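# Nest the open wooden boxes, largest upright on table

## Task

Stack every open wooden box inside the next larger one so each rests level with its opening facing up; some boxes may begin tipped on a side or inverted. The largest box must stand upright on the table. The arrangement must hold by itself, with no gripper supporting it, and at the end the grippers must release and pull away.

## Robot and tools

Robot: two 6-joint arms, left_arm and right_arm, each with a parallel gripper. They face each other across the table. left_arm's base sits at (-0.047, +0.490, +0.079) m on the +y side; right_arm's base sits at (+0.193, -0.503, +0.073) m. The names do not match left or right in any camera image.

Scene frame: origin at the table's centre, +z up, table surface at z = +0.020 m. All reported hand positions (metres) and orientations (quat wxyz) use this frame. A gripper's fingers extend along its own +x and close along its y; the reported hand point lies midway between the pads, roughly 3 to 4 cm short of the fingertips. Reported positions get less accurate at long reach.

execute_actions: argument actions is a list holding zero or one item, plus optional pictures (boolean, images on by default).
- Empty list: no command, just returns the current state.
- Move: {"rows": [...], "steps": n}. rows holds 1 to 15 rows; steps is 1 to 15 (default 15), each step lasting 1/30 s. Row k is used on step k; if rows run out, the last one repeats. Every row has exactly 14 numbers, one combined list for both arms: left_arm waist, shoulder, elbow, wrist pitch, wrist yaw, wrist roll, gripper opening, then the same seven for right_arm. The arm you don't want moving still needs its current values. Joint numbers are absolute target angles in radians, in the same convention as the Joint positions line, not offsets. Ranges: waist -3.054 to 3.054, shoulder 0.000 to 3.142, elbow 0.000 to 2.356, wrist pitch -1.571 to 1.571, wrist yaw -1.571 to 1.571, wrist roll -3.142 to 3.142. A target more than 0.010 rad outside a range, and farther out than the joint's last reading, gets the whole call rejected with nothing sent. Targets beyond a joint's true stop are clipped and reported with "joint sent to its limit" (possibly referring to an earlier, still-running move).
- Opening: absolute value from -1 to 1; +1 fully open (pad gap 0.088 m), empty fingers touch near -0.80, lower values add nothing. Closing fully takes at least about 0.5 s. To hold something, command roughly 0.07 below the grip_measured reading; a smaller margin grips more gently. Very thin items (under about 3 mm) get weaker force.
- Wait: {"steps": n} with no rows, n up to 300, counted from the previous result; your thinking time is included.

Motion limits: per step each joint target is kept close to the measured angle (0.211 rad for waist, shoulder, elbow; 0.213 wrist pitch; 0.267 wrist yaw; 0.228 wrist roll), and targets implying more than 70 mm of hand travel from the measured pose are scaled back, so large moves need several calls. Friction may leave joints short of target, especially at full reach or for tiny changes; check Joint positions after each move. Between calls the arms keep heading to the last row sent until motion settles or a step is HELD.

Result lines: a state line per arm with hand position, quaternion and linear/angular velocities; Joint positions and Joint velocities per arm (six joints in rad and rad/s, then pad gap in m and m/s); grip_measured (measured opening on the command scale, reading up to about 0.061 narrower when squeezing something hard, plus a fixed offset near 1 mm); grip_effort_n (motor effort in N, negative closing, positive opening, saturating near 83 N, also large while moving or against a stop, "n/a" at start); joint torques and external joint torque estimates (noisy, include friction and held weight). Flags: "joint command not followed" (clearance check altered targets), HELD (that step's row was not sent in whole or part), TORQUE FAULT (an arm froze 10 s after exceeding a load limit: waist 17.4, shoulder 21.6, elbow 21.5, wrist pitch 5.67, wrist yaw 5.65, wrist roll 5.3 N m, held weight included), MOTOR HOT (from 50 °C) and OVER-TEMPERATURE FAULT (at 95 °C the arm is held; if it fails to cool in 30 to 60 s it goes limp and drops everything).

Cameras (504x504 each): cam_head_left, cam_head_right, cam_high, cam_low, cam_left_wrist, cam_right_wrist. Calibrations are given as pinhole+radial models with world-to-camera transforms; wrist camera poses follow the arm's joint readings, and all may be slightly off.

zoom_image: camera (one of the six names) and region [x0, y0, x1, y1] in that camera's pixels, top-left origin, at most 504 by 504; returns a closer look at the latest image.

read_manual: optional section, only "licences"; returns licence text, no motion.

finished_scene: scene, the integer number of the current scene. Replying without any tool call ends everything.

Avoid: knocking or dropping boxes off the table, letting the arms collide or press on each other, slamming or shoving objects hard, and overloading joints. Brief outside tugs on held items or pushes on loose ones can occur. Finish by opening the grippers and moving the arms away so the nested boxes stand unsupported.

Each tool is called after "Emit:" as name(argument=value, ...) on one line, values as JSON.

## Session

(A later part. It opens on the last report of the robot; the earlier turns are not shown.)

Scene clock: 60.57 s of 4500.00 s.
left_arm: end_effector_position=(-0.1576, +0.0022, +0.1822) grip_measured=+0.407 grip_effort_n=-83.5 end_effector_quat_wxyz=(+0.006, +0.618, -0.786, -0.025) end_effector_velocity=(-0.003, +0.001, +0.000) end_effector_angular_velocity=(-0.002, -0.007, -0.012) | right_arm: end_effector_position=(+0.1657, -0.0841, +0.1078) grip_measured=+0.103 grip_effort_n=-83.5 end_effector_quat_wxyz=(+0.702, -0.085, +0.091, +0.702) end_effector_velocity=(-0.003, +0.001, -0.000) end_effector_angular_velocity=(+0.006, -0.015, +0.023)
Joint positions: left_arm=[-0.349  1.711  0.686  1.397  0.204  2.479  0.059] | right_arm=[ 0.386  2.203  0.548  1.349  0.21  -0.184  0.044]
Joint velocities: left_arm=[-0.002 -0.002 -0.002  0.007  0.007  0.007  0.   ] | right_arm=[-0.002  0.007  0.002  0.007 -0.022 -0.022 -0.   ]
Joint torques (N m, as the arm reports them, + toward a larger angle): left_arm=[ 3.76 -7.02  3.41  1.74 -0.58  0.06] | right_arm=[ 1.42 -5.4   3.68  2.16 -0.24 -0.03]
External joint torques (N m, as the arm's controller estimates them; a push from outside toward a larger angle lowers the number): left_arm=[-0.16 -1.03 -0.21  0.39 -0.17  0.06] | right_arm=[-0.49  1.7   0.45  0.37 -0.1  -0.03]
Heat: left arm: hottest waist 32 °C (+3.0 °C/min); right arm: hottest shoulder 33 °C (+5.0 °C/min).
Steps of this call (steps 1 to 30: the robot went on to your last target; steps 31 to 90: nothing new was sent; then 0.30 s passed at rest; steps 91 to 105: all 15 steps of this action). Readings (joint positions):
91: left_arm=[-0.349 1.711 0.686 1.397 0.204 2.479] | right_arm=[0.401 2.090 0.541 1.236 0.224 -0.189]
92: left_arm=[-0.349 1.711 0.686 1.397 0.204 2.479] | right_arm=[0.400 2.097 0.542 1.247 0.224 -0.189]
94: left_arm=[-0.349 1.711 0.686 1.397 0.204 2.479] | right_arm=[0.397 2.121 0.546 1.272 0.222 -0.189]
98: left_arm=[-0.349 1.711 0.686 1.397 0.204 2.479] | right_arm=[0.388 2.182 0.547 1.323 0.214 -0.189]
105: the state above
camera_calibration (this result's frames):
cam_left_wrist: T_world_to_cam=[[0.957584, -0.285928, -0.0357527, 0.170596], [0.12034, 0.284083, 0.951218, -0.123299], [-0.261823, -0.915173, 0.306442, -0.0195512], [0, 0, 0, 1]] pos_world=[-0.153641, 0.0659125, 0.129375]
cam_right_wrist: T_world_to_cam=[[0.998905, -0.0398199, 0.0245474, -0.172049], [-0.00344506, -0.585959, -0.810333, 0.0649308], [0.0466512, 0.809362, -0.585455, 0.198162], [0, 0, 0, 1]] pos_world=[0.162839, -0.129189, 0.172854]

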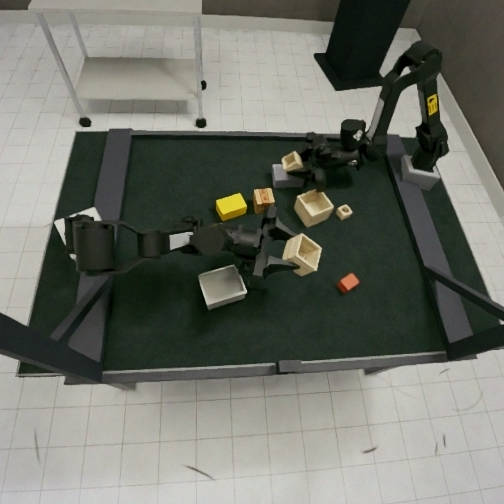

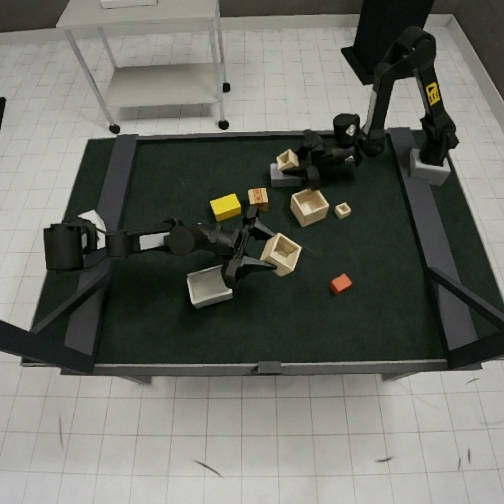

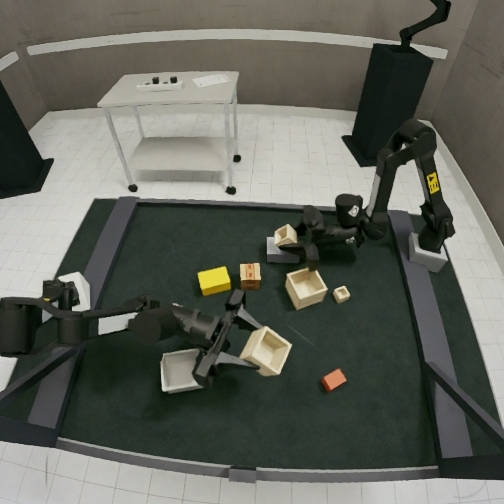

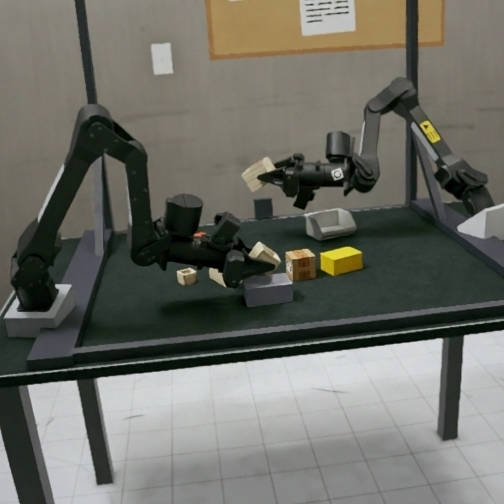

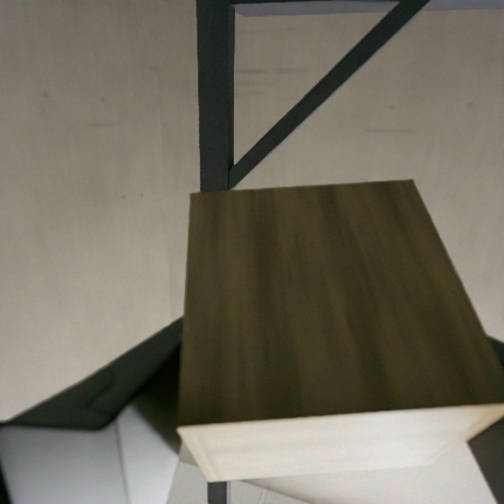

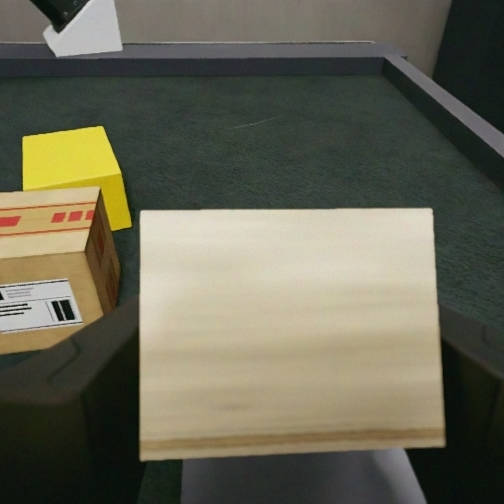

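Emit:
execute_actions(actions=[{"rows":[[-0.35,1.70,0.68,1.40,0.20,2.481,0.32,0.384,2.225,0.553,1.38,0.208,-0.185,0.085],[-0.35,1.70,0.68,1.40,0.20,2.481,0.32,0.382,2.24,0.553,1.40,0.205,-0.185,0.085],[-0.35,1.70,0.68,1.40,0.20,2.481,0.32,0.38,2.255,0.553,1.42,0.2,-0.185,0.085],[-0.35,1.70,0.68,1.40,0.20,2.481,0.32,0.378,2.27,0.553,1.44,0.195,-0.185,0.085],[-0.35,1.70,0.68,1.40,0.20,2.481,0.32,0.376,2.285,0.553,1.46,0.19,-0.185,0.085],[-0.35,1.70,0.68,1.40,0.20,2.481,0.32,0.374,2.30,0.553,1.48,0.185,-0.185,0.085]]}])

Emit:
zoom_image(camera="cam_low", region=[190,190,330,320])

Scene clock: 63.00 s of 4500.00 s.
left_arm: end_effector_position=(-0.1576, +0.0022, +0.1822) grip_measured=+0.407 grip_effort_n=-83.5 end_effector_quat_wxyz=(+0.006, +0.618, -0.786, -0.025) end_effector_velocity=(+0.003, +0.001, -0.004) end_effector_angular_velocity=(+0.013, +0.009, +0.014) | right_arm: end_effector_position=(+0.1643, -0.0816, +0.1087) grip_measured=+0.103 grip_effort_n=-83.5 end_effector_quat_wxyz=(+0.703, -0.053, +0.072, +0.706) end_effector_velocity=(+0.002, +0.001, -0.001) end_effector_angular_velocity=(+0.002, -0.020, +0.003)
Joint positions: left_arm=[-0.349  1.711  0.686  1.397  0.204  2.479  0.059] | right_arm=[ 0.38   2.275  0.553  1.485  0.185 -0.181  0.044]
Joint velocities: left_arm=[-0.002  0.002 -0.007 -0.007 -0.007 -0.007 -0.   ] | right_arm=[-0.007  0.007  0.002  0.007 -0.007 -0.022 -0.   ]
Joint torques (N m, as the arm reports them, + toward a larger angle): left_arm=[ 3.79 -7.02  3.4   1.74 -0.58  0.05] | right_arm=[ 1.25 -4.61  2.91  1.57 -0.06 -0.1 ]
External joint torques (N m, as the arm's controller estimates them; a push from outside toward a larger angle lowers the number): left_arm=[-0.16 -1.06 -0.16  0.4  -0.16  0.06] | right_arm=[-0.61  2.56  0.05 -0.21  0.08 -0.11]
Heat: left arm: hottest waist 32 °C (+3.0 °C/min); right arm: hottest shoulder 33 °C (+4.0 °C/min).
Steps of this call (steps 1 to 15: the robot went on to your last target; steps 16 to 58: nothing new was sent; steps 59 to 73: all 15 steps of this action). Readings (joint positions):
59: left_arm=[-0.349 1.711 0.686 1.397 0.204 2.479] | right_arm=[0.386 2.204 0.548 1.353 0.210 -0.184]
60: left_arm=[-0.349 1.711 0.686 1.397 0.204 2.479] | right_arm=[0.386 2.208 0.548 1.365 0.210 -0.184]
62: left_arm=[-0.349 1.711 0.686 1.397 0.204 2.479] | right_arm=[0.385 2.225 0.549 1.398 0.206 -0.184]
66: left_arm=[-0.349 1.711 0.686 1.397 0.204 2.479] | right_arm=[0.380 2.264 0.552 1.466 0.188 -0.181]
73: the state above
camera_calibration (this result's frames):
cam_left_wrist: T_world_to_cam=[[0.957584, -0.285928, -0.0357527, 0.170596], [0.12034, 0.284083, 0.951218, -0.123299], [-0.261823, -0.915173, 0.306442, -0.0195512], [0, 0, 0, 1]] pos_world=[-0.153641, 0.0659125, 0.129375]
cam_right_wrist: T_world_to_cam=[[0.999239, -0.0388749, 0.00315353, -0.168179], [-0.0178484, -0.527668, -0.849263, 0.0784734], [0.034679, 0.84856, -0.527961, 0.195598], [0, 0, 0, 1]] pos_world=[0.162668, -0.131107, 0.170443]

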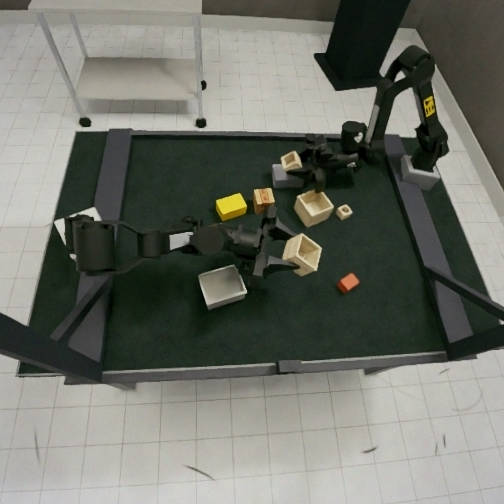

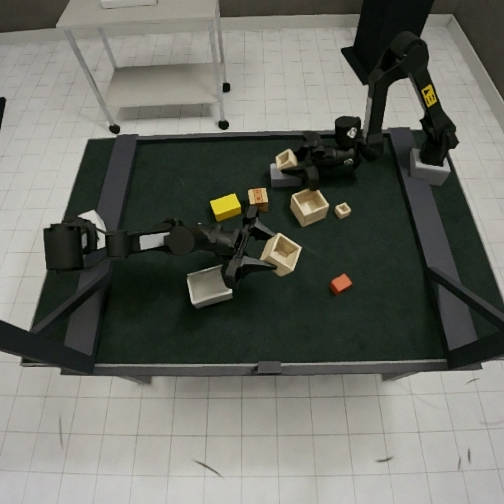

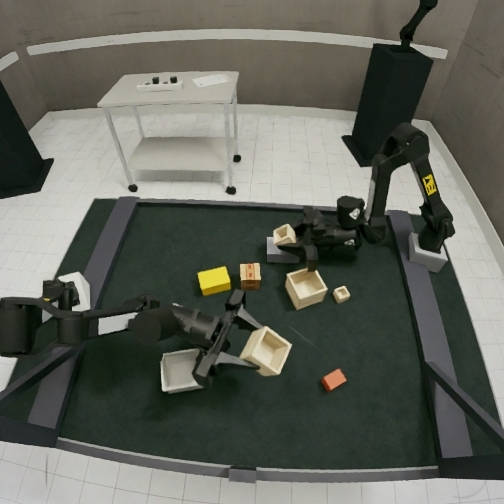

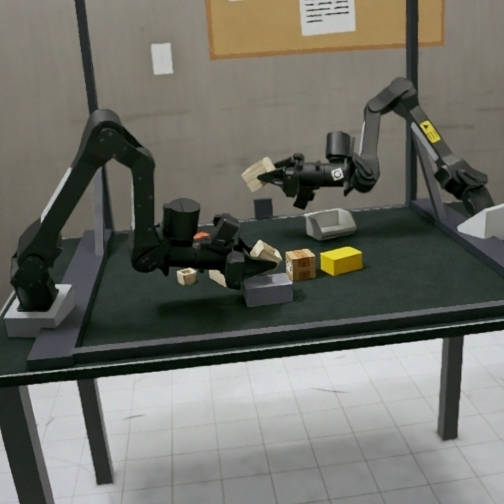

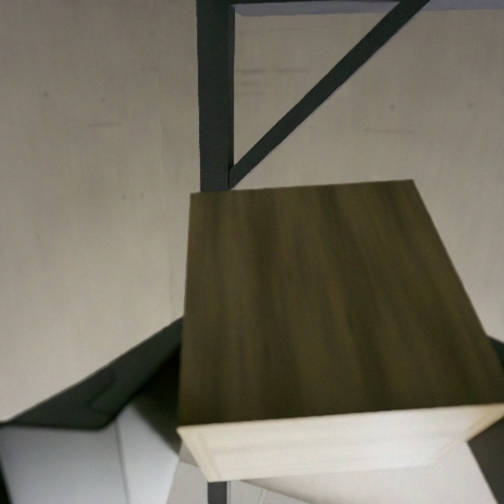

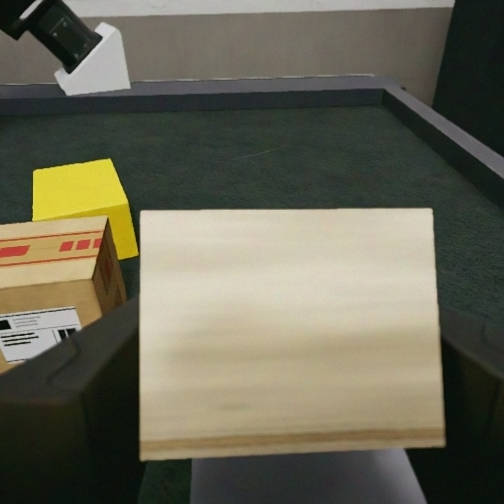

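Region (190, 190, 330, 320) of cam_low's 504x504 image, scaled by 3.600, with more detail than that image has; it fills the top 468 rows of this view, and the rest is white.

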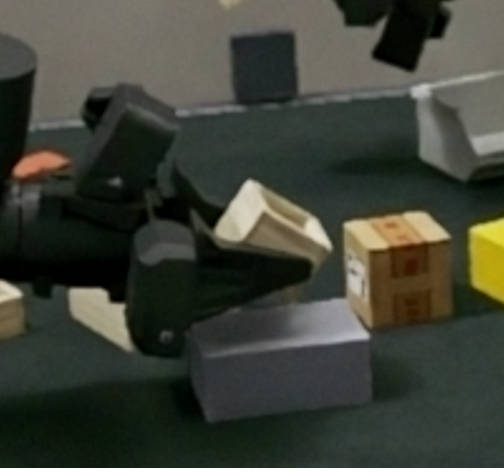

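Emit:
execute_actions(actions=[{"rows":[[-0.35,1.70,0.68,1.40,0.20,2.481,0.32,0.38,2.275,0.553,1.485,0.185,-0.181,0.10],[-0.35,1.70,0.68,1.40,0.20,2.481,0.32,0.38,2.275,0.553,1.485,0.185,-0.181,0.11],[-0.35,1.70,0.68,1.40,0.20,2.481,0.32,0.38,2.275,0.553,1.485,0.185,-0.181,0.12],[-0.35,1.70,0.68,1.40,0.20,2.481,0.32,0.38,2.275,0.553,1.485,0.185,-0.181,0.13],[-0.35,1.70,0.68,1.40,0.20,2.481,0.32,0.38,2.275,0.553,1.485,0.185,-0.181,0.14],[-0.35,1.70,0.68,1.40,0.20,2.481,0.32,0.38,2.275,0.553,1.485,0.185,-0.181,0.15],[-0.35,1.70,0.68,1.40,0.20,2.481,0.32,0.38,2.275,0.553,1.485,0.185,-0.181,0.16],[-0.35,1.70,0.68,1.40,0.20,2.481,0.32,0.38,2.275,0.553,1.485,0.185,-0.181,0.17],[-0.35,1.70,0.68,1.40,0.20,2.481,0.32,0.38,2.275,0.553,1.485,0.185,-0.181,0.18],[-0.35,1.70,0.68,1.40,0.20,2.481,0.32,0.38,2.275,0.553,1.485,0.185,-0.181,0.19],[-0.35,1.70,0.68,1.40,0.20,2.481,0.32,0.38,2.275,0.553,1.485,0.185,-0.181,0.2]]}])

Emit:
zoom_image(camera="cam_low", region=[190,190,330,320])

Scene clock: 66.80 s of 4500.00 s.
left_arm: end_effector_position=(-0.1576, +0.0022, +0.1822) grip_measured=+0.407 grip_effort_n=-83.5 end_effector_quat_wxyz=(+0.006, +0.618, -0.786, -0.025) end_effector_velocity=(+0.000, +0.000, -0.004) end_effector_angular_velocity=(+0.008, -0.004, +0.007) | right_arm: end_effector_position=(+0.1644, -0.0815, +0.1091) grip_measured=+0.193 grip_effort_n=12.3 end_effector_quat_wxyz=(+0.703, -0.052, +0.072, +0.706) end_effector_velocity=(-0.002, -0.001, -0.001) end_effector_angular_velocity=(-0.003, -0.004, +0.022)
Joint positions: left_arm=[-0.349  1.711  0.686  1.397  0.204  2.479  0.059] | right_arm=[ 0.379  2.275  0.553  1.488  0.184 -0.181  0.048]
Joint velocities: left_arm=[-0.007  0.002 -0.002 -0.007 -0.007  0.007  0.   ] | right_arm=[-0.002 -0.002 -0.002 -0.007 -0.022 -0.007  0.003]
Joint torques (N m, as the arm reports them, + toward a larger angle): left_arm=[ 3.79 -7.02  3.4   1.74 -0.59  0.05] | right_arm=[ 2.03 -7.4   3.02  1.8  -0.14  0.  ]
External joint torques (N m, as the arm's controller estimates them; a push from outside toward a larger angle lowers the number): left_arm=[-0.13 -1.1  -0.18  0.41 -0.17  0.06] | right_arm=[ 0.1  -0.24  0.19  0.02  0.01 -0.01]
Heat: left arm: hottest waist 32 °C (+3.1 °C/min); right arm: hottest shoulder 32 °C (+3.1 °C/min).
Steps of this call (steps 1 to 15: the robot went on to your last target; steps 16 to 90: nothing new was sent; then 0.30 s passed at rest; steps 91 to 105: all 15 steps of this action). Readings (joint positions):
91: left_arm=[-0.349 1.711 0.686 1.397 0.204 2.479] | right_arm=[0.379 2.275 0.553 1.486 0.184 -0.181]
92: left_arm=[-0.349 1.711 0.686 1.397 0.204 2.479] | right_arm=[0.379 2.275 0.553 1.487 0.184 -0.181]
94: left_arm=[-0.349 1.711 0.686 1.397 0.204 2.479] | right_arm=[0.379 2.275 0.553 1.488 0.184 -0.181]
98: left_arm=[-0.349 1.711 0.686 1.397 0.204 2.479] | right_arm=[0.379 2.275 0.553 1.488 0.184 -0.181]
105: the state above
camera_calibration (this result's frames):
cam_left_wrist: T_world_to_cam=[[0.957595, -0.285939, -0.0353721, 0.170528], [0.11999, 0.284167, 0.951237, -0.123358], [-0.261944, -0.915144, 0.306427, -0.0195676], [0, 0, 0, 1]] pos_world=[-0.153621, 0.0659078, 0.12937]
cam_right_wrist: T_world_to_cam=[[0.999227, -0.0392725, 0.00174253, -0.168185], [-0.0191676, -0.525431, -0.850621, 0.0794033], [0.0343216, 0.84993, -0.525777, 0.195658], [0, 0, 0, 1]] pos_world=[0.162862, -0.13118, 0.170708]

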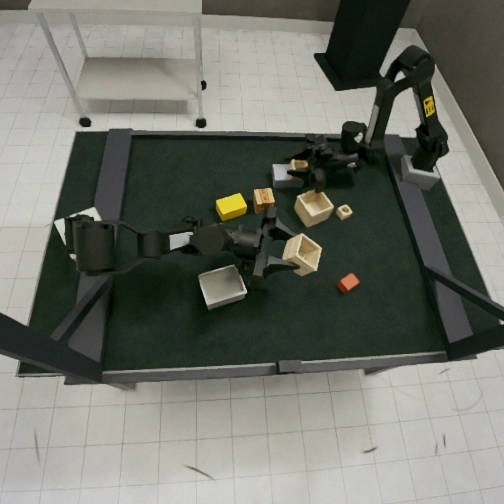

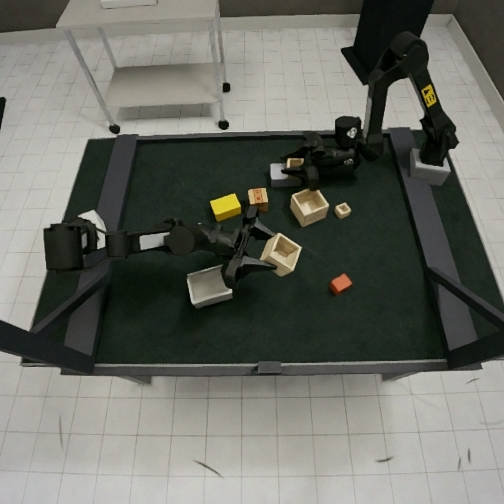

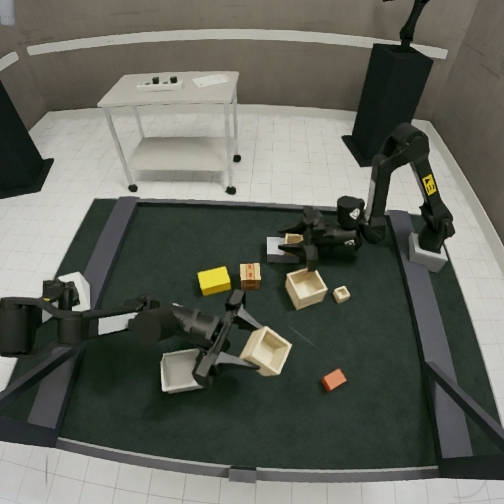

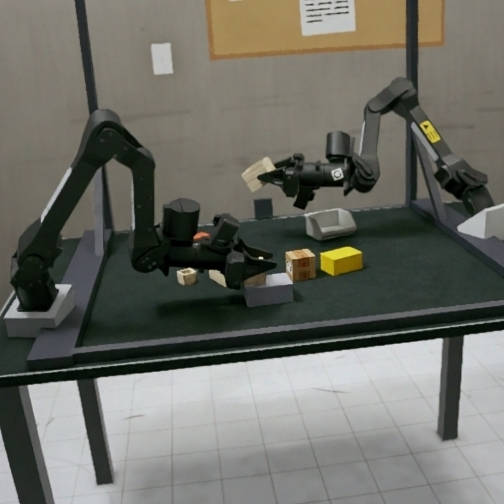

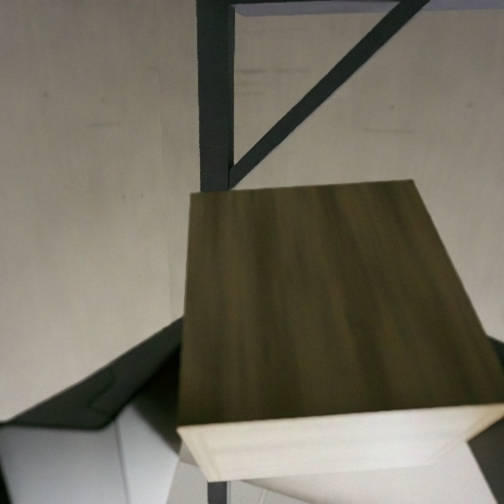

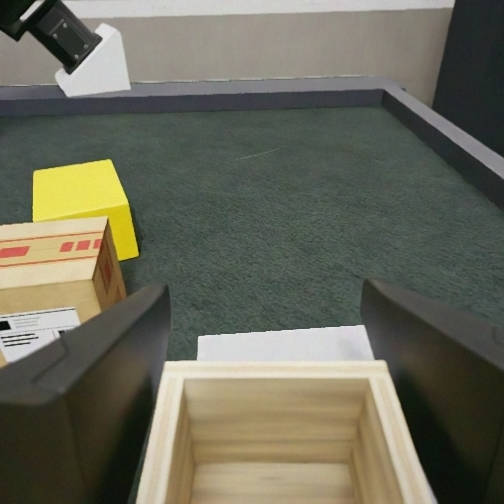

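Region (190, 190, 330, 320) of cam_low's 504x504 image, scaled by 3.600, with more detail than that image has; it fills the top 468 rows of this view, and the rest is white.

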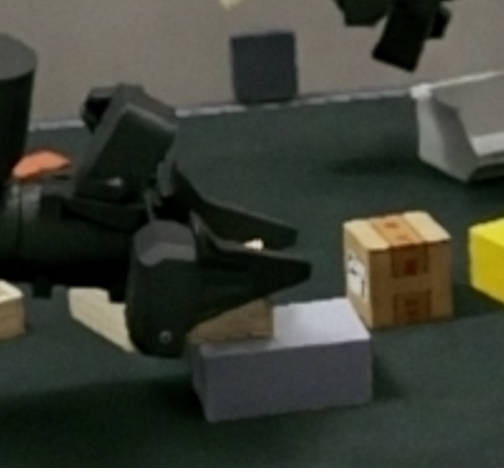

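Emit:
execute_actions(actions=[{"rows":[[-0.35,1.70,0.68,1.40,0.20,2.481,0.32,0.38,2.275,0.553,1.485,0.185,-0.181,0.6],[-0.34,1.72,0.69,1.40,0.20,2.481,0.32,0.38,2.275,0.553,1.485,0.185,-0.181,0.6],[-0.33,1.74,0.70,1.40,0.20,2.481,0.32,0.38,2.275,0.553,1.485,0.185,-0.181,0.6],[-0.315,1.76,0.71,1.40,0.20,2.481,0.32,0.38,2.275,0.553,1.485,0.185,-0.181,0.6],[-0.30,1.78,0.72,1.40,0.20,2.481,0.32,0.38,2.25,0.553,1.47,0.185,-0.181,0.6],[-0.285,1.80,0.73,1.40,0.20,2.481,0.32,0.38,2.22,0.553,1.45,0.185,-0.181,0.6],[-0.27,1.82,0.74,1.40,0.20,2.481,0.32,0.38,2.18,0.553,1.42,0.185,-0.181,0.6],[-0.255,1.84,0.75,1.40,0.20,2.481,0.32,0.38,2.13,0.55,1.38,0.185,-0.181,0.6],[-0.24,1.86,0.76,1.40,0.20,2.481,0.32,0.38,2.08,0.55,1.34,0.185,-0.181,0.6],[-0.225,1.88,0.77,1.40,0.20,2.481,0.32,0.38,2.02,0.55,1.29,0.185,-0.181,0.6],[-0.21,1.90,0.78,1.40,0.20,2.481,0.32,0.38,1.96,0.55,1.24,0.185,-0.181,0.6],[-0.195,1.92,0.79,1.40,0.20,2.481,0.32,0.38,1.9,0.55,1.18,0.185,-0.181,0.6],[-0.18,1.94,0.81,1.40,0.20,2.481,0.32,0.38,1.83,0.55,1.1,0.185,-0.181,0.6],[-0.16,1.96,0.82,1.40,0.20,2.481,0.32,0.38,1.76,0.55,1.0,0.185,-0.181,0.6],[-0.139,1.986,0.836,1.408,0.20,2.481,0.32,0.38,1.7,0.55,0.9,0.185,-0.181,0.6]]}], pictures=false)

Emit:
execute_actions(actions=[{"rows":[[-0.139,1.986,0.836,1.408,0.20,2.481,0.32,0.38,1.6,0.6,0.8,0.185,-0.2,0.3],[-0.139,1.986,0.836,1.408,0.20,2.481,0.32,0.38,1.5,0.65,0.7,0.185,-0.2,0.0],[-0.139,1.986,0.836,1.408,0.20,2.481,0.32,0.4,1.4,0.7,0.55,0.185,-0.2,-0.3],[-0.139,1.986,0.836,1.408,0.20,2.481,0.32,0.42,1.35,0.75,0.4,0.185,-0.2,-0.6],[-0.139,1.986,0.836,1.408,0.20,2.481,0.32,0.45,1.3,0.8,0.25,0.185,-0.2,-0.8],[-0.139,1.986,0.836,1.408,0.20,2.481,0.32,0.5,1.3,0.85,0.1,0.185,-0.2,-0.8],[-0.139,1.986,0.836,1.408,0.20,2.481,0.32,0.55,1.3,0.9,-0.05,0.185,-0.2,-0.8],[-0.139,1.986,0.836,1.408,0.20,2.481,0.32,0.6,1.3,0.95,-0.2,0.185,-0.2,-0.8],[-0.139,1.986,0.836,1.408,0.20,2.481,0.32,0.65,1.3,1.0,-0.35,0.185,-0.2,-0.8],[-0.139,1.986,0.836,1.408,0.20,2.481,0.32,0.7,1.3,1.05,-0.5,0.2,-0.2,-0.8]]}])

Scene clock: 70.40 s of 4500.00 s.
left_arm: end_effector_position=(-0.0621, -0.0242, +0.1761) grip_measured=+0.407 grip_effort_n=-83.5 end_effector_quat_wxyz=(-0.003, +0.688, -0.726, -0.012) end_effector_velocity=(+0.300, -0.063, +0.009) end_effector_angular_velocity=(-0.086, -0.079, +0.533) | right_arm: end_effector_position=(+0.1847, -0.0807, +0.1931) grip_measured=+0.597 grip_effort_n=12.3 end_effector_quat_wxyz=(+0.706, -0.037, +0.061, +0.704) end_effector_velocity=(+0.090, -0.071, +0.333) end_effector_angular_velocity=(-0.005, +0.007, +0.010)
Joint positions: left_arm=[-0.192  1.921  0.793  1.4    0.204  2.479  0.059] | right_arm=[ 0.379  1.88   0.552  1.131  0.184 -0.181  0.068]
Joint velocities: left_arm=[ 0.486  0.628  0.398 -0.007 -0.007 -0.007 -0.   ] | right_arm=[ 0.002 -1.775 -0.002 -1.78  -0.007  0.007  0.001]
Joint torques (N m, as the arm reports them, + toward a larger angle): left_arm=[ 5.63 -4.92  5.01  1.66 -0.59  0.04] | right_arm=[ 1.7  -7.53  4.73  1.71 -0.13  0.  ]
External joint torques (N m, as the arm's controller estimates them; a push from outside toward a larger angle lowers the number): left_arm=[ 0.35  1.28  1.42  0.26 -0.12  0.05] | right_arm=[-0.11 -1.23  0.51 -0.03  0.03  0.  ]
Heat: left arm: hottest waist 32 °C (+3.1 °C/min); right arm: hottest shoulder 33 °C (+4.1 °C/min).
Steps of this call (steps 1 to 15: the robot went on to your last target; steps 16 to 90: nothing new was sent; then 0.10 s passed at rest; steps 91 to 105: all 15 steps of this action). Readings (joint positions):
91: left_arm=[-0.349 1.711 0.686 1.397 0.204 2.479] | right_arm=[0.379 2.275 0.553 1.488 0.184 -0.181]
92: left_arm=[-0.349 1.711 0.686 1.397 0.204 2.479] | right_arm=[0.379 2.275 0.553 1.488 0.184 -0.181]
94: left_arm=[-0.345 1.717 0.688 1.401 0.204 2.479] | right_arm=[0.379 2.275 0.553 1.488 0.184 -0.181]
98: left_arm=[-0.300 1.778 0.721 1.402 0.204 2.479] | right_arm=[0.379 2.233 0.553 1.438 0.184 -0.181]
105: the state above

Scene clock: 70.90 s of 4500.00 s.
left_arm: end_effector_position=(-0.0326, -0.0283, +0.1819) grip_measured=+0.407 grip_effort_n=-83.5 end_effector_quat_wxyz=(+0.001, +0.706, -0.708, -0.001) end_effector_velocity=(+0.001, +0.000, -0.001) end_effector_angular_velocity=(+0.003, +0.009, +0.008) | right_arm: end_effector_position=(+0.1451, -0.1104, +0.4491) grip_measured=-0.778 grip_effort_n=-14.2 end_effector_quat_wxyz=(+0.644, +0.097, -0.042, +0.758) end_effector_velocity=(-0.153, -0.210, +0.459) end_effector_angular_velocity=(+0.302, -0.012, +0.616)
Joint positions: left_arm=[-0.139  1.974  0.828  1.406  0.201  2.479  0.059] | right_arm=[ 0.617  1.396  0.931  0.568  0.19  -0.192  0.001]
Joint velocities: left_arm=[-0.002 -0.002 -0.002 -0.007 -0.007 -0.007 -0.   ] | right_arm=[ 0.74  -0.711  0.999 -1.56   0.066 -0.037 -0.015]
Joint torques (N m, as the arm reports them, + toward a larger angle): left_arm=[ 5.01 -4.93  4.93  1.62 -0.48  0.04] | right_arm=[ 1.65 -6.66  7.93  1.73 -0.07 -0.09]
External joint torques (N m, as the arm's controller estimates them; a push from outside toward a larger angle lowers the number): left_arm=[-0.14  1.59  1.33  0.32 -0.03  0.05] | right_arm=[ 0.2  -1.37  0.85  0.02  0.11 -0.1 ]
Heat: left arm: hottest waist 32 °C (+3.0 °C/min); right arm: hottest shoulder 33 °C (+4.0 °C/min).
Steps of this call (steps 1 to 15: all 15 steps of this action). Readings (joint positions):
1: left_arm=[-0.175 1.939 0.806 1.401 0.203 2.479] | right_arm=[0.379 1.822 0.555 1.070 0.184 -0.182]
2: left_arm=[-0.161 1.954 0.814 1.401 0.202 2.479] | right_arm=[0.379 1.768 0.567 1.008 0.184 -0.185]
4: left_arm=[-0.143 1.969 0.820 1.401 0.201 2.479] | right_arm=[0.383 1.683 0.614 0.916 0.184 -0.189]
8: left_arm=[-0.139 1.974 0.825 1.405 0.201 2.479] | right_arm=[0.437 1.559 0.736 0.790 0.185 -0.190]
15: the state above
camera_calibration (this result's frames):
cam_left_wrist: T_world_to_cam=[[0.99843, -0.0551423, 0.00986384, 0.0417674], [0.00864233, 0.325607, 0.945466, -0.130796], [-0.0553469, -0.943896, 0.325572, -0.0121959], [0, 0, 0, 1]] pos_world=[-0.0412465, 0.0333796, 0.127222]
cam_right_wrist: T_world_to_cam=[[0.991714, 0.118683, -0.0491719, -0.109268], [-0.0270848, -0.180995, -0.983111, 0.451728], [-0.125579, 0.976297, -0.176281, 0.279905], [0, 0, 0, 1]] pos_world=[0.155747, -0.178541, 0.488068]

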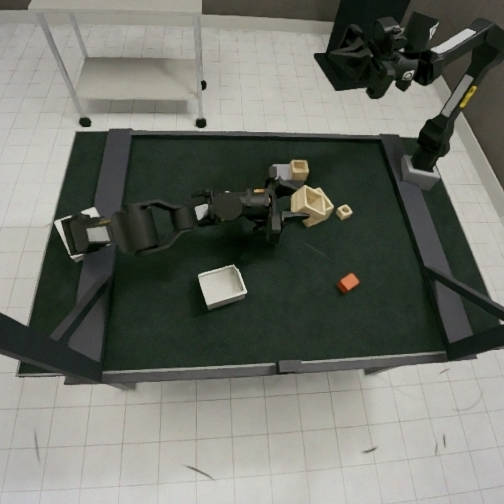

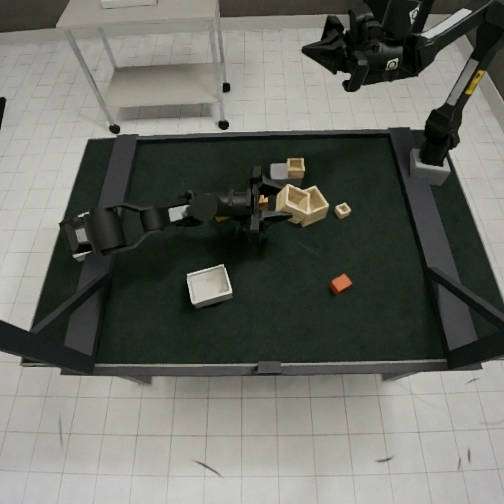

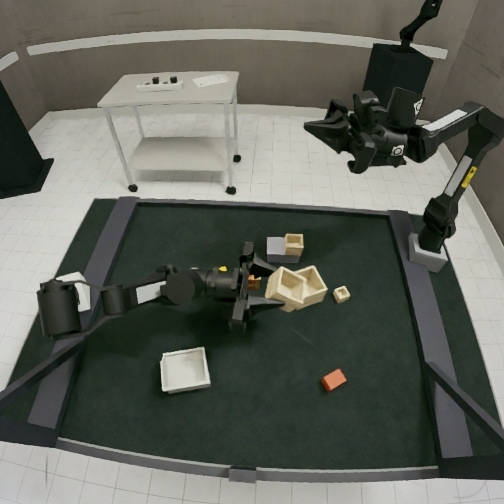

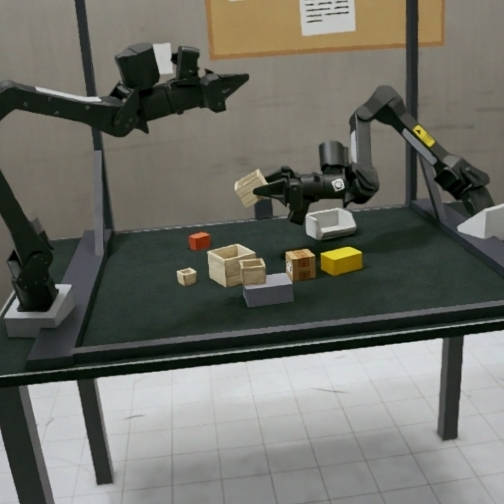

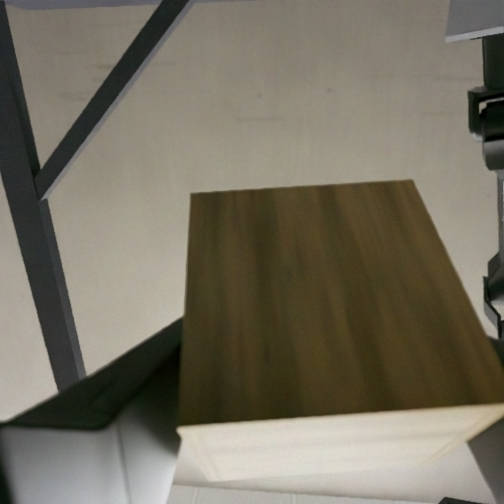

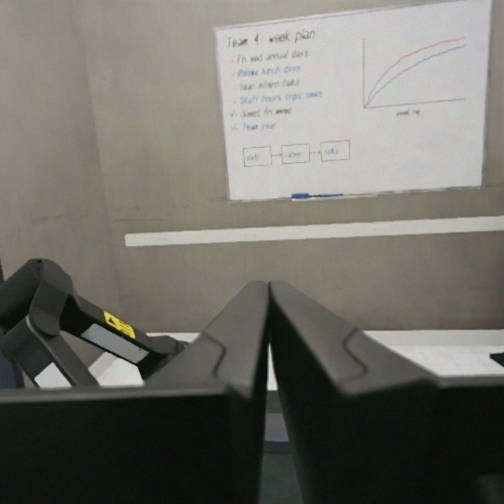

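Emit:
execute_actions(actions=[{"rows":[[-0.139,1.986,0.836,1.408,0.20,2.481,0.32,0.75,1.4,1.15,-0.5,0.25,-0.05,-0.8],[-0.139,1.986,0.836,1.408,0.20,2.481,0.32,0.8,1.5,1.25,-0.6,0.3,0.1,-0.8],[-0.139,1.986,0.836,1.408,0.20,2.481,0.32,0.85,1.6,1.35,-0.7,0.35,0.2,-0.8],[-0.139,1.986,0.836,1.408,0.20,2.481,0.32,0.9,1.7,1.45,-0.8,0.4,0.3,-0.8],[-0.139,1.986,0.836,1.408,0.20,2.481,0.32,0.95,1.8,1.55,-0.86,0.45,0.4,-0.8],[-0.139,1.986,0.836,1.408,0.20,2.481,0.32,0.976,1.85,1.65,-0.9,0.5,0.5,-0.8],[-0.139,1.986,0.836,1.408,0.20,2.481,0.32,0.976,1.9,1.69,-0.95,0.536,0.576,-0.8]]}], pictures=false)

Emit:
execute_actions(actions=[{"rows":[[-0.139,1.986,0.836,1.408,0.20,2.481,0.32,0.976,1.9,1.69,-0.95,0.536,0.576,-0.8],[-0.139,1.986,0.836,1.408,0.20,2.481,0.32,0.976,1.9,1.69,-0.95,0.536,0.576,-0.8],[-0.139,1.986,0.836,1.408,0.20,2.481,0.32,0.976,1.9,1.69,-0.95,0.536,0.576,-0.8],[-0.139,1.986,0.836,1.408,0.20,2.481,0.32,0.976,1.9,1.69,-0.95,0.536,0.576,-0.8],[-0.139,1.986,0.836,1.408,0.20,2.481,0.32,0.976,1.93,1.69,-0.94,0.536,0.576,-0.8],[-0.139,1.986,0.836,1.408,0.20,2.481,0.32,0.976,1.96,1.69,-0.93,0.536,0.576,-0.8],[-0.139,1.986,0.836,1.408,0.20,2.481,0.32,0.976,1.99,1.69,-0.92,0.536,0.576,-0.8],[-0.139,1.986,0.836,1.408,0.20,2.481,0.32,0.976,2.02,1.69,-0.91,0.536,0.576,-0.8],[-0.139,1.986,0.836,1.408,0.20,2.481,0.32,0.976,2.05,1.69,-0.9,0.536,0.576,-0.8]]}])

Scene clock: 75.17 s of 4500.00 s.
left_arm: end_effector_position=(-0.0326, -0.0283, +0.1819) grip_measured=+0.407 grip_effort_n=-83.5 end_effector_quat_wxyz=(+0.001, +0.706, -0.708, -0.001) end_effector_velocity=(+0.002, +0.000, -0.003) end_effector_angular_velocity=(+0.006, +0.010, +0.011) | right_arm: end_effector_position=(+0.0104, -0.1467, +0.3236) grip_measured=-0.789 grip_effort_n=-72.3 end_effector_quat_wxyz=(+0.626, -0.286, +0.315, +0.654) end_effector_velocity=(-0.005, +0.026, +0.016) end_effector_angular_velocity=(+0.024, +0.155, -0.253)
Joint positions: left_arm=[-0.139  1.974  0.828  1.406  0.201  2.479  0.059] | right_arm=[ 0.977  1.884  1.66  -0.942  0.528  0.547  0.   ]
Joint velocities: left_arm=[-0.002  0.002 -0.002 -0.007 -0.007 -0.007 -0.   ] | right_arm=[-0.012  0.095  0.154 -0.037  0.051  0.271 -0.   ]
Joint torques (N m, as the arm reports them, + toward a larger angle): left_arm=[ 5.01 -4.99  4.98  1.62 -0.49  0.04] | right_arm=[ 1.31 -7.11  8.02  1.34  0.44  0.12]
External joint torques (N m, as the arm's controller estimates them; a push from outside toward a larger angle lowers the number): left_arm=[-0.09  1.52  1.41  0.33 -0.05  0.05] | right_arm=[-0.32  1.22  0.93  0.05  0.2   0.11]
Heat: left arm: hottest waist 33 °C (+4.0 °C/min); right arm: hottest shoulder 32 °C (+3.0 °C/min).
Steps of this call (steps 1 to 45: the robot went on to your last target; steps 46 to 110: nothing new was sent; then 0.10 s passed at rest; steps 111 to 125: all 15 steps of this action). Readings (joint positions):
111: left_arm=[-0.139 1.974 0.828 1.406 0.201 2.479] | right_arm=[0.701 1.306 1.061 -0.503 0.206 -0.177]
112: left_arm=[-0.139 1.974 0.828 1.406 0.201 2.479] | right_arm=[0.716 1.337 1.093 -0.523 0.233 -0.120]
114: left_arm=[-0.139 1.974 0.828 1.406 0.201 2.479] | right_arm=[0.778 1.446 1.219 -0.611 0.305 0.010]
118: left_arm=[-0.139 1.974 0.828 1.406 0.201 2.479] | right_arm=[0.940 1.674 1.457 -0.847 0.458 0.265]
125: the state above

Scene clock: 75.67 s of 4500.00 s.
left_arm: end_effector_position=(-0.0326, -0.0283, +0.1819) grip_measured=+0.407 grip_effort_n=-83.5 end_effector_quat_wxyz=(+0.001, +0.706, -0.708, -0.001) end_effector_velocity=(+0.003, +0.000, -0.004) end_effector_angular_velocity=(+0.014, -0.002, +0.017) | right_arm: end_effector_position=(-0.0153, -0.1285, +0.2728) grip_measured=-0.789 grip_effort_n=-72.3 end_effector_quat_wxyz=(+0.628, -0.324, +0.320, +0.631) end_effector_velocity=(-0.009, +0.006, -0.017) end_effector_angular_velocity=(-0.013, -0.016, +0.021)
Joint positions: left_arm=[-0.139  1.974  0.828  1.406  0.201  2.479  0.059] | right_arm=[ 0.977  2.047  1.689 -0.907  0.536  0.571  0.   ]
Joint velocities: left_arm=[-0.002 -0.002 -0.002 -0.022 -0.007  0.007 -0.   ] | right_arm=[-0.002  0.046 -0.002  0.037 -0.007 -0.022 -0.   ]
Joint torques (N m, as the arm reports them, + toward a larger angle): left_arm=[ 5.02 -4.95  4.97  1.61 -0.5   0.06] | right_arm=[ 1.55 -9.59  6.67  1.69  0.29  0.17]
External joint torques (N m, as the arm's controller estimates them; a push from outside toward a larger angle lowers the number): left_arm=[-0.06  1.5   1.41  0.33 -0.06  0.06] | right_arm=[-0.03  0.95 -1.1   0.4  -0.04  0.16]
Heat: left arm: hottest waist 33 °C (+4.1 °C/min); right arm: hottest shoulder 33 °C (+4.1 °C/min).
Steps of this call (steps 1 to 15: all 15 steps of this action). Readings (joint positions):
1: left_arm=[-0.139 1.974 0.828 1.406 0.201 2.479] | right_arm=[0.977 1.886 1.666 -0.944 0.530 0.555]
2: left_arm=[-0.139 1.974 0.828 1.406 0.201 2.479] | right_arm=[0.977 1.886 1.670 -0.945 0.531 0.561]
4: left_arm=[-0.139 1.974 0.828 1.406 0.201 2.479] | right_arm=[0.977 1.886 1.679 -0.946 0.533 0.567]
8: left_arm=[-0.139 1.974 0.828 1.406 0.201 2.479] | right_arm=[0.977 1.926 1.694 -0.929 0.536 0.571]
15: the state above
camera_calibration (this result's frames):
cam_left_wrist: T_world_to_cam=[[0.99843, -0.0551423, 0.00986384, 0.0417674], [0.00864233, 0.325607, 0.945466, -0.130796], [-0.0553469, -0.943896, 0.325572, -0.0121959], [0, 0, 0, 1]] pos_world=[-0.0412465, 0.0333796, 0.127222]
cam_right_wrist: T_world_to_cam=[[0.998601, -0.00170558, 0.0528513, 0.000166192], [0.0112653, -0.969673, -0.244145, -0.0315261], [0.0516649, 0.244399, -0.968297, 0.371035], [0, 0, 0, 1]] pos_world=[-0.0189803, -0.12125, 0.351566]

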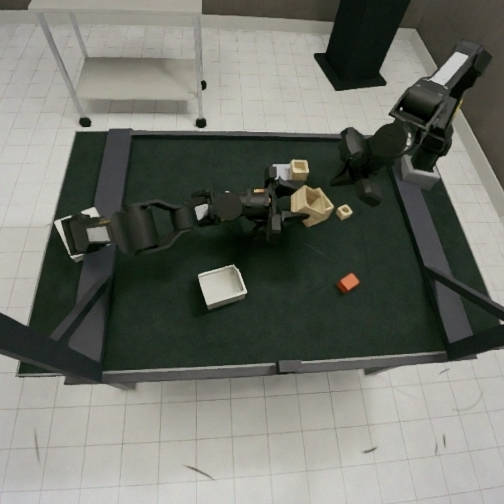

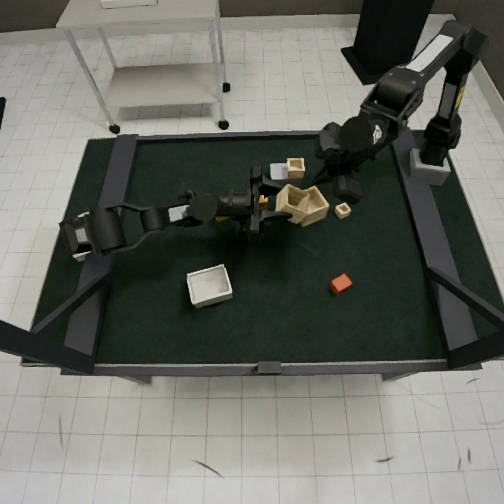

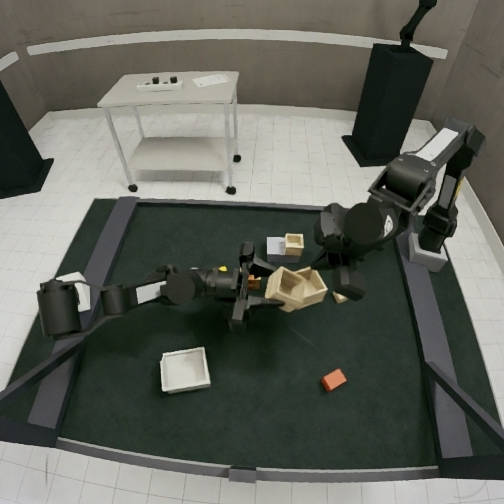

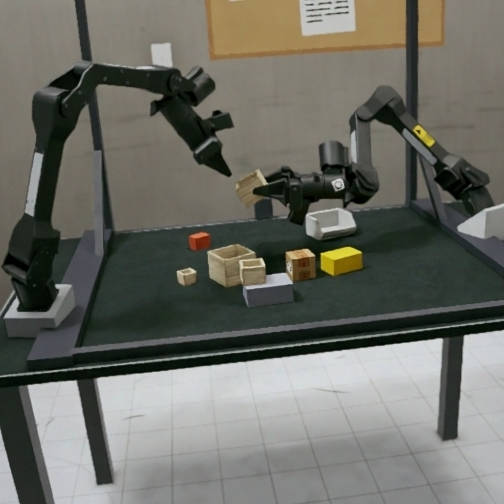

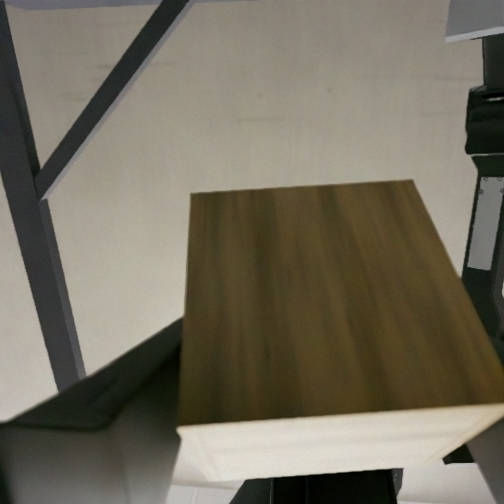

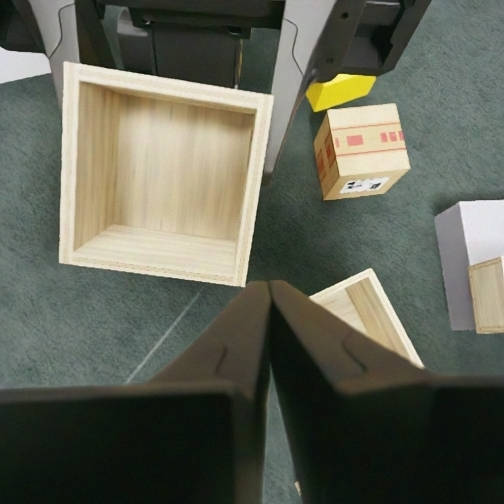

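Emit:
execute_actions(actions=[{"rows":[[-0.139,1.986,0.836,1.408,0.20,2.481,0.32,0.978,2.06,1.72,-0.91,0.536,0.59,-0.8],[-0.139,1.986,0.836,1.408,0.20,2.481,0.32,0.98,2.08,1.75,-0.92,0.536,0.61,-0.8],[-0.139,1.986,0.836,1.408,0.20,2.481,0.32,0.982,2.10,1.78,-0.925,0.537,0.63,-0.8],[-0.139,1.986,0.836,1.408,0.20,2.481,0.32,0.984,2.12,1.81,-0.93,0.538,0.65,-0.8],[-0.139,1.986,0.836,1.408,0.20,2.481,0.32,0.986,2.14,1.84,-0.94,0.539,0.67,-0.8],[-0.139,1.986,0.836,1.408,0.20,2.481,0.32,0.988,2.165,1.87,-0.95,0.54,0.69,-0.8],[-0.139,1.986,0.836,1.408,0.20,2.481,0.32,0.99,2.19,1.89,-0.955,0.54,0.705,-0.8],[-0.139,1.986,0.836,1.408,0.20,2.481,0.32,0.99,2.207,1.90,-0.96,0.54,0.715,-0.8]]}], pictures=false)

Emit:
execute_actions(actions=[{"steps":6}])

Scene clock: 79.40 s of 4500.00 s.
left_arm: end_effector_position=(-0.0326, -0.0283, +0.1819) grip_measured=+0.407 grip_effort_n=-83.5 end_effector_quat_wxyz=(+0.001, +0.706, -0.708, -0.001) end_effector_velocity=(-0.000, -0.001, +0.000) end_effector_angular_velocity=(-0.001, +0.008, +0.005) | right_arm: end_effector_position=(-0.0437, -0.1066, +0.2737) grip_measured=-0.789 grip_effort_n=-72.3 end_effector_quat_wxyz=(+0.646, -0.282, +0.359, +0.612) end_effector_velocity=(-0.003, -0.001, -0.023) end_effector_angular_velocity=(-0.052, -0.027, -0.007)
Joint positions: left_arm=[-0.139  1.974  0.828  1.406  0.201  2.479  0.059] | right_arm=[ 0.99   2.192  1.884 -0.957  0.538  0.709  0.   ]
Joint velocities: left_arm=[-0.002 -0.002  0.002 -0.007 -0.007 -0.007 -0.   ] | right_arm=[-0.002  0.046  0.002 -0.022 -0.007  0.022 -0.   ]
Joint torques (N m, as the arm reports them, + toward a larger angle): left_arm=[ 5.01 -4.98  4.94  1.61 -0.49  0.05] | right_arm=[ 1.84 -8.91  7.81  1.14  0.4   0.12]
External joint torques (N m, as the arm's controller estimates them; a push from outside toward a larger angle lowers the number): left_arm=[-0.14  1.53  1.33  0.32 -0.04  0.05] | right_arm=[ 0.21  1.35  0.89 -0.01  0.11  0.12]
Heat: left arm: hottest waist 33 °C (+3.0 °C/min); right arm: hottest shoulder 33 °C (+4.1 °C/min).
Steps of this call (steps 1 to 15: the robot went on to your last target; steps 16 to 90: nothing new was sent; then 0.23 s passed at rest; steps 91 to 105: all 15 steps of this action). Readings (joint positions):
91: left_arm=[-0.139 1.974 0.828 1.406 0.201 2.479] | right_arm=[0.977 2.046 1.692 -0.901 0.536 0.574]
92: left_arm=[-0.139 1.974 0.828 1.406 0.201 2.479] | right_arm=[0.977 2.049 1.700 -0.907 0.536 0.582]
94: left_arm=[-0.139 1.974 0.828 1.406 0.201 2.479] | right_arm=[0.977 2.067 1.737 -0.917 0.536 0.608]
98: left_arm=[-0.139 1.974 0.828 1.406 0.201 2.479] | right_arm=[0.983 2.134 1.848 -0.939 0.538 0.675]
105: the state above

Scene clock: 79.60 s of 4500.00 s.
left_arm: end_effector_position=(-0.0326, -0.0283, +0.1819) grip_measured=+0.407 grip_effort_n=-83.5 end_effector_quat_wxyz=(+0.001, +0.706, -0.708, -0.001) end_effector_velocity=(+0.002, +0.000, +0.000) end_effector_angular_velocity=(-0.006, +0.009, +0.020) | right_arm: end_effector_position=(-0.0442, -0.1056, +0.2761) grip_measured=-0.789 grip_effort_n=-72.3 end_effector_quat_wxyz=(+0.647, -0.278, +0.360, +0.612) end_effector_velocity=(+0.002, -0.001, +0.003) end_effector_angular_velocity=(-0.010, +0.004, -0.004)
Joint positions: left_arm=[-0.139  1.974  0.828  1.406  0.201  2.479  0.059] | right_arm=[ 0.99   2.193  1.892 -0.958  0.538  0.71   0.   ]
Joint velocities: left_arm=[-0.002 -0.002 -0.002 -0.007 -0.022 -0.007 -0.   ] | right_arm=[-0.002 -0.002  0.012 -0.022 -0.007  0.007 -0.   ]
Joint torques (N m, as the arm reports them, + toward a larger angle): left_arm=[ 5.02 -4.98  4.97  1.61 -0.49  0.05] | right_arm=[ 1.9  -8.39  7.24  1.11  0.42  0.17]
External joint torques (N m, as the arm's controller estimates them; a push from outside toward a larger angle lowers the number): left_arm=[-0.1   1.57  1.34  0.31 -0.04  0.06] | right_arm=[0.28 0.95 0.89 0.04 0.16 0.17]
Heat: left arm: hottest waist 33 °C (+3.0 °C/min); right arm: hottest shoulder 33 °C (+4.0 °C/min).
Steps of this call (steps 1 to 6: the robot went on to your last target). Readings (joint positions):
1: left_arm=[-0.139 1.974 0.828 1.406 0.201 2.479] | right_arm=[0.990 2.193 1.885 -0.958 0.538 0.709]
2: left_arm=[-0.139 1.974 0.828 1.406 0.201 2.479] | right_arm=[0.990 2.193 1.886 -0.958 0.538 0.710]
4: left_arm=[-0.139 1.974 0.828 1.406 0.201 2.479] | right_arm=[0.990 2.193 1.890 -0.958 0.538 0.710]
6: the state above
camera_calibration (this result's frames):
cam_left_wrist: T_world_to_cam=[[0.99843, -0.0551423, 0.00986384, 0.0417674], [0.00864233, 0.325607, 0.945466, -0.130796], [-0.0553469, -0.943896, 0.325572, -0.0121959], [0, 0, 0, 1]] pos_world=[-0.0412465, 0.0333796, 0.127222]
cam_right_wrist: T_world_to_cam=[[0.994038, -0.104391, -0.0314695, 0.0411191], [-0.108942, -0.962656, -0.247842, -0.0117186], [-0.0044217, 0.249793, -0.968289, 0.368234], [0, 0, 0, 1]] pos_world=[-0.0405224, -0.0989707, 0.354946]

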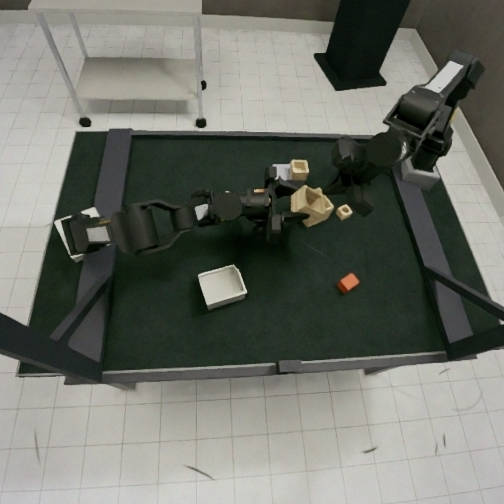

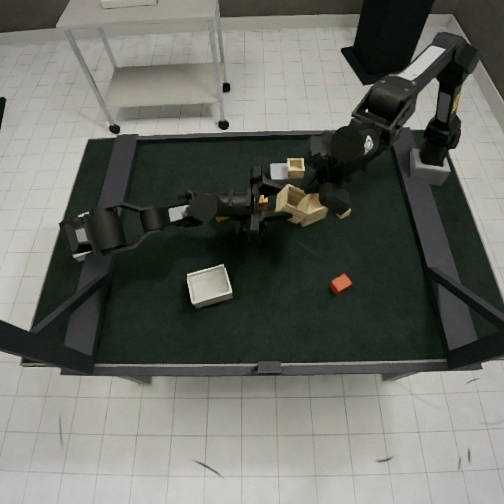

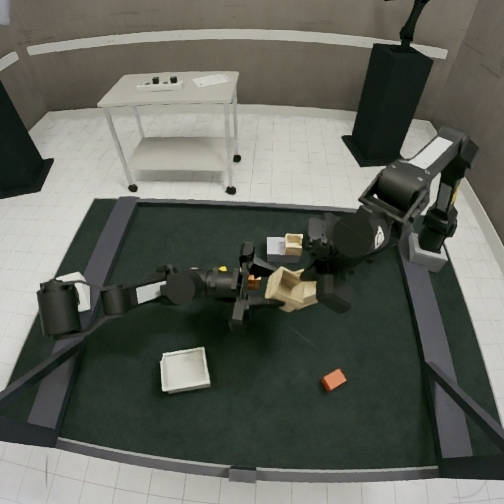

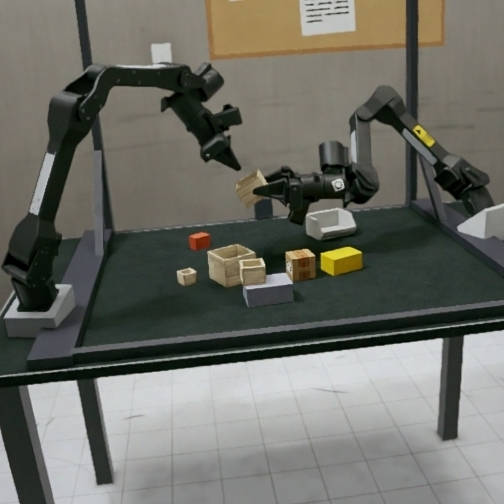

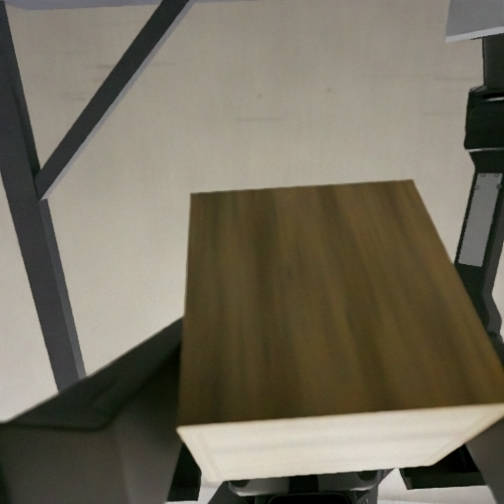

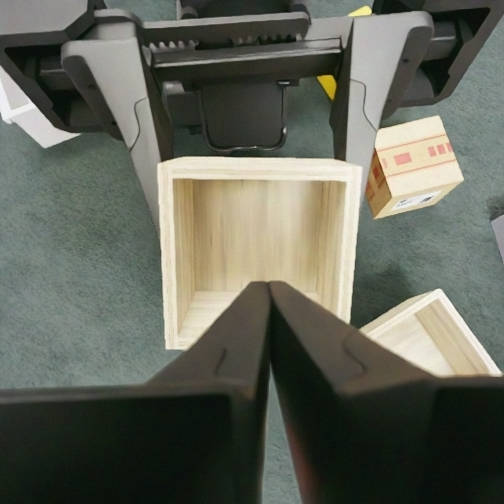

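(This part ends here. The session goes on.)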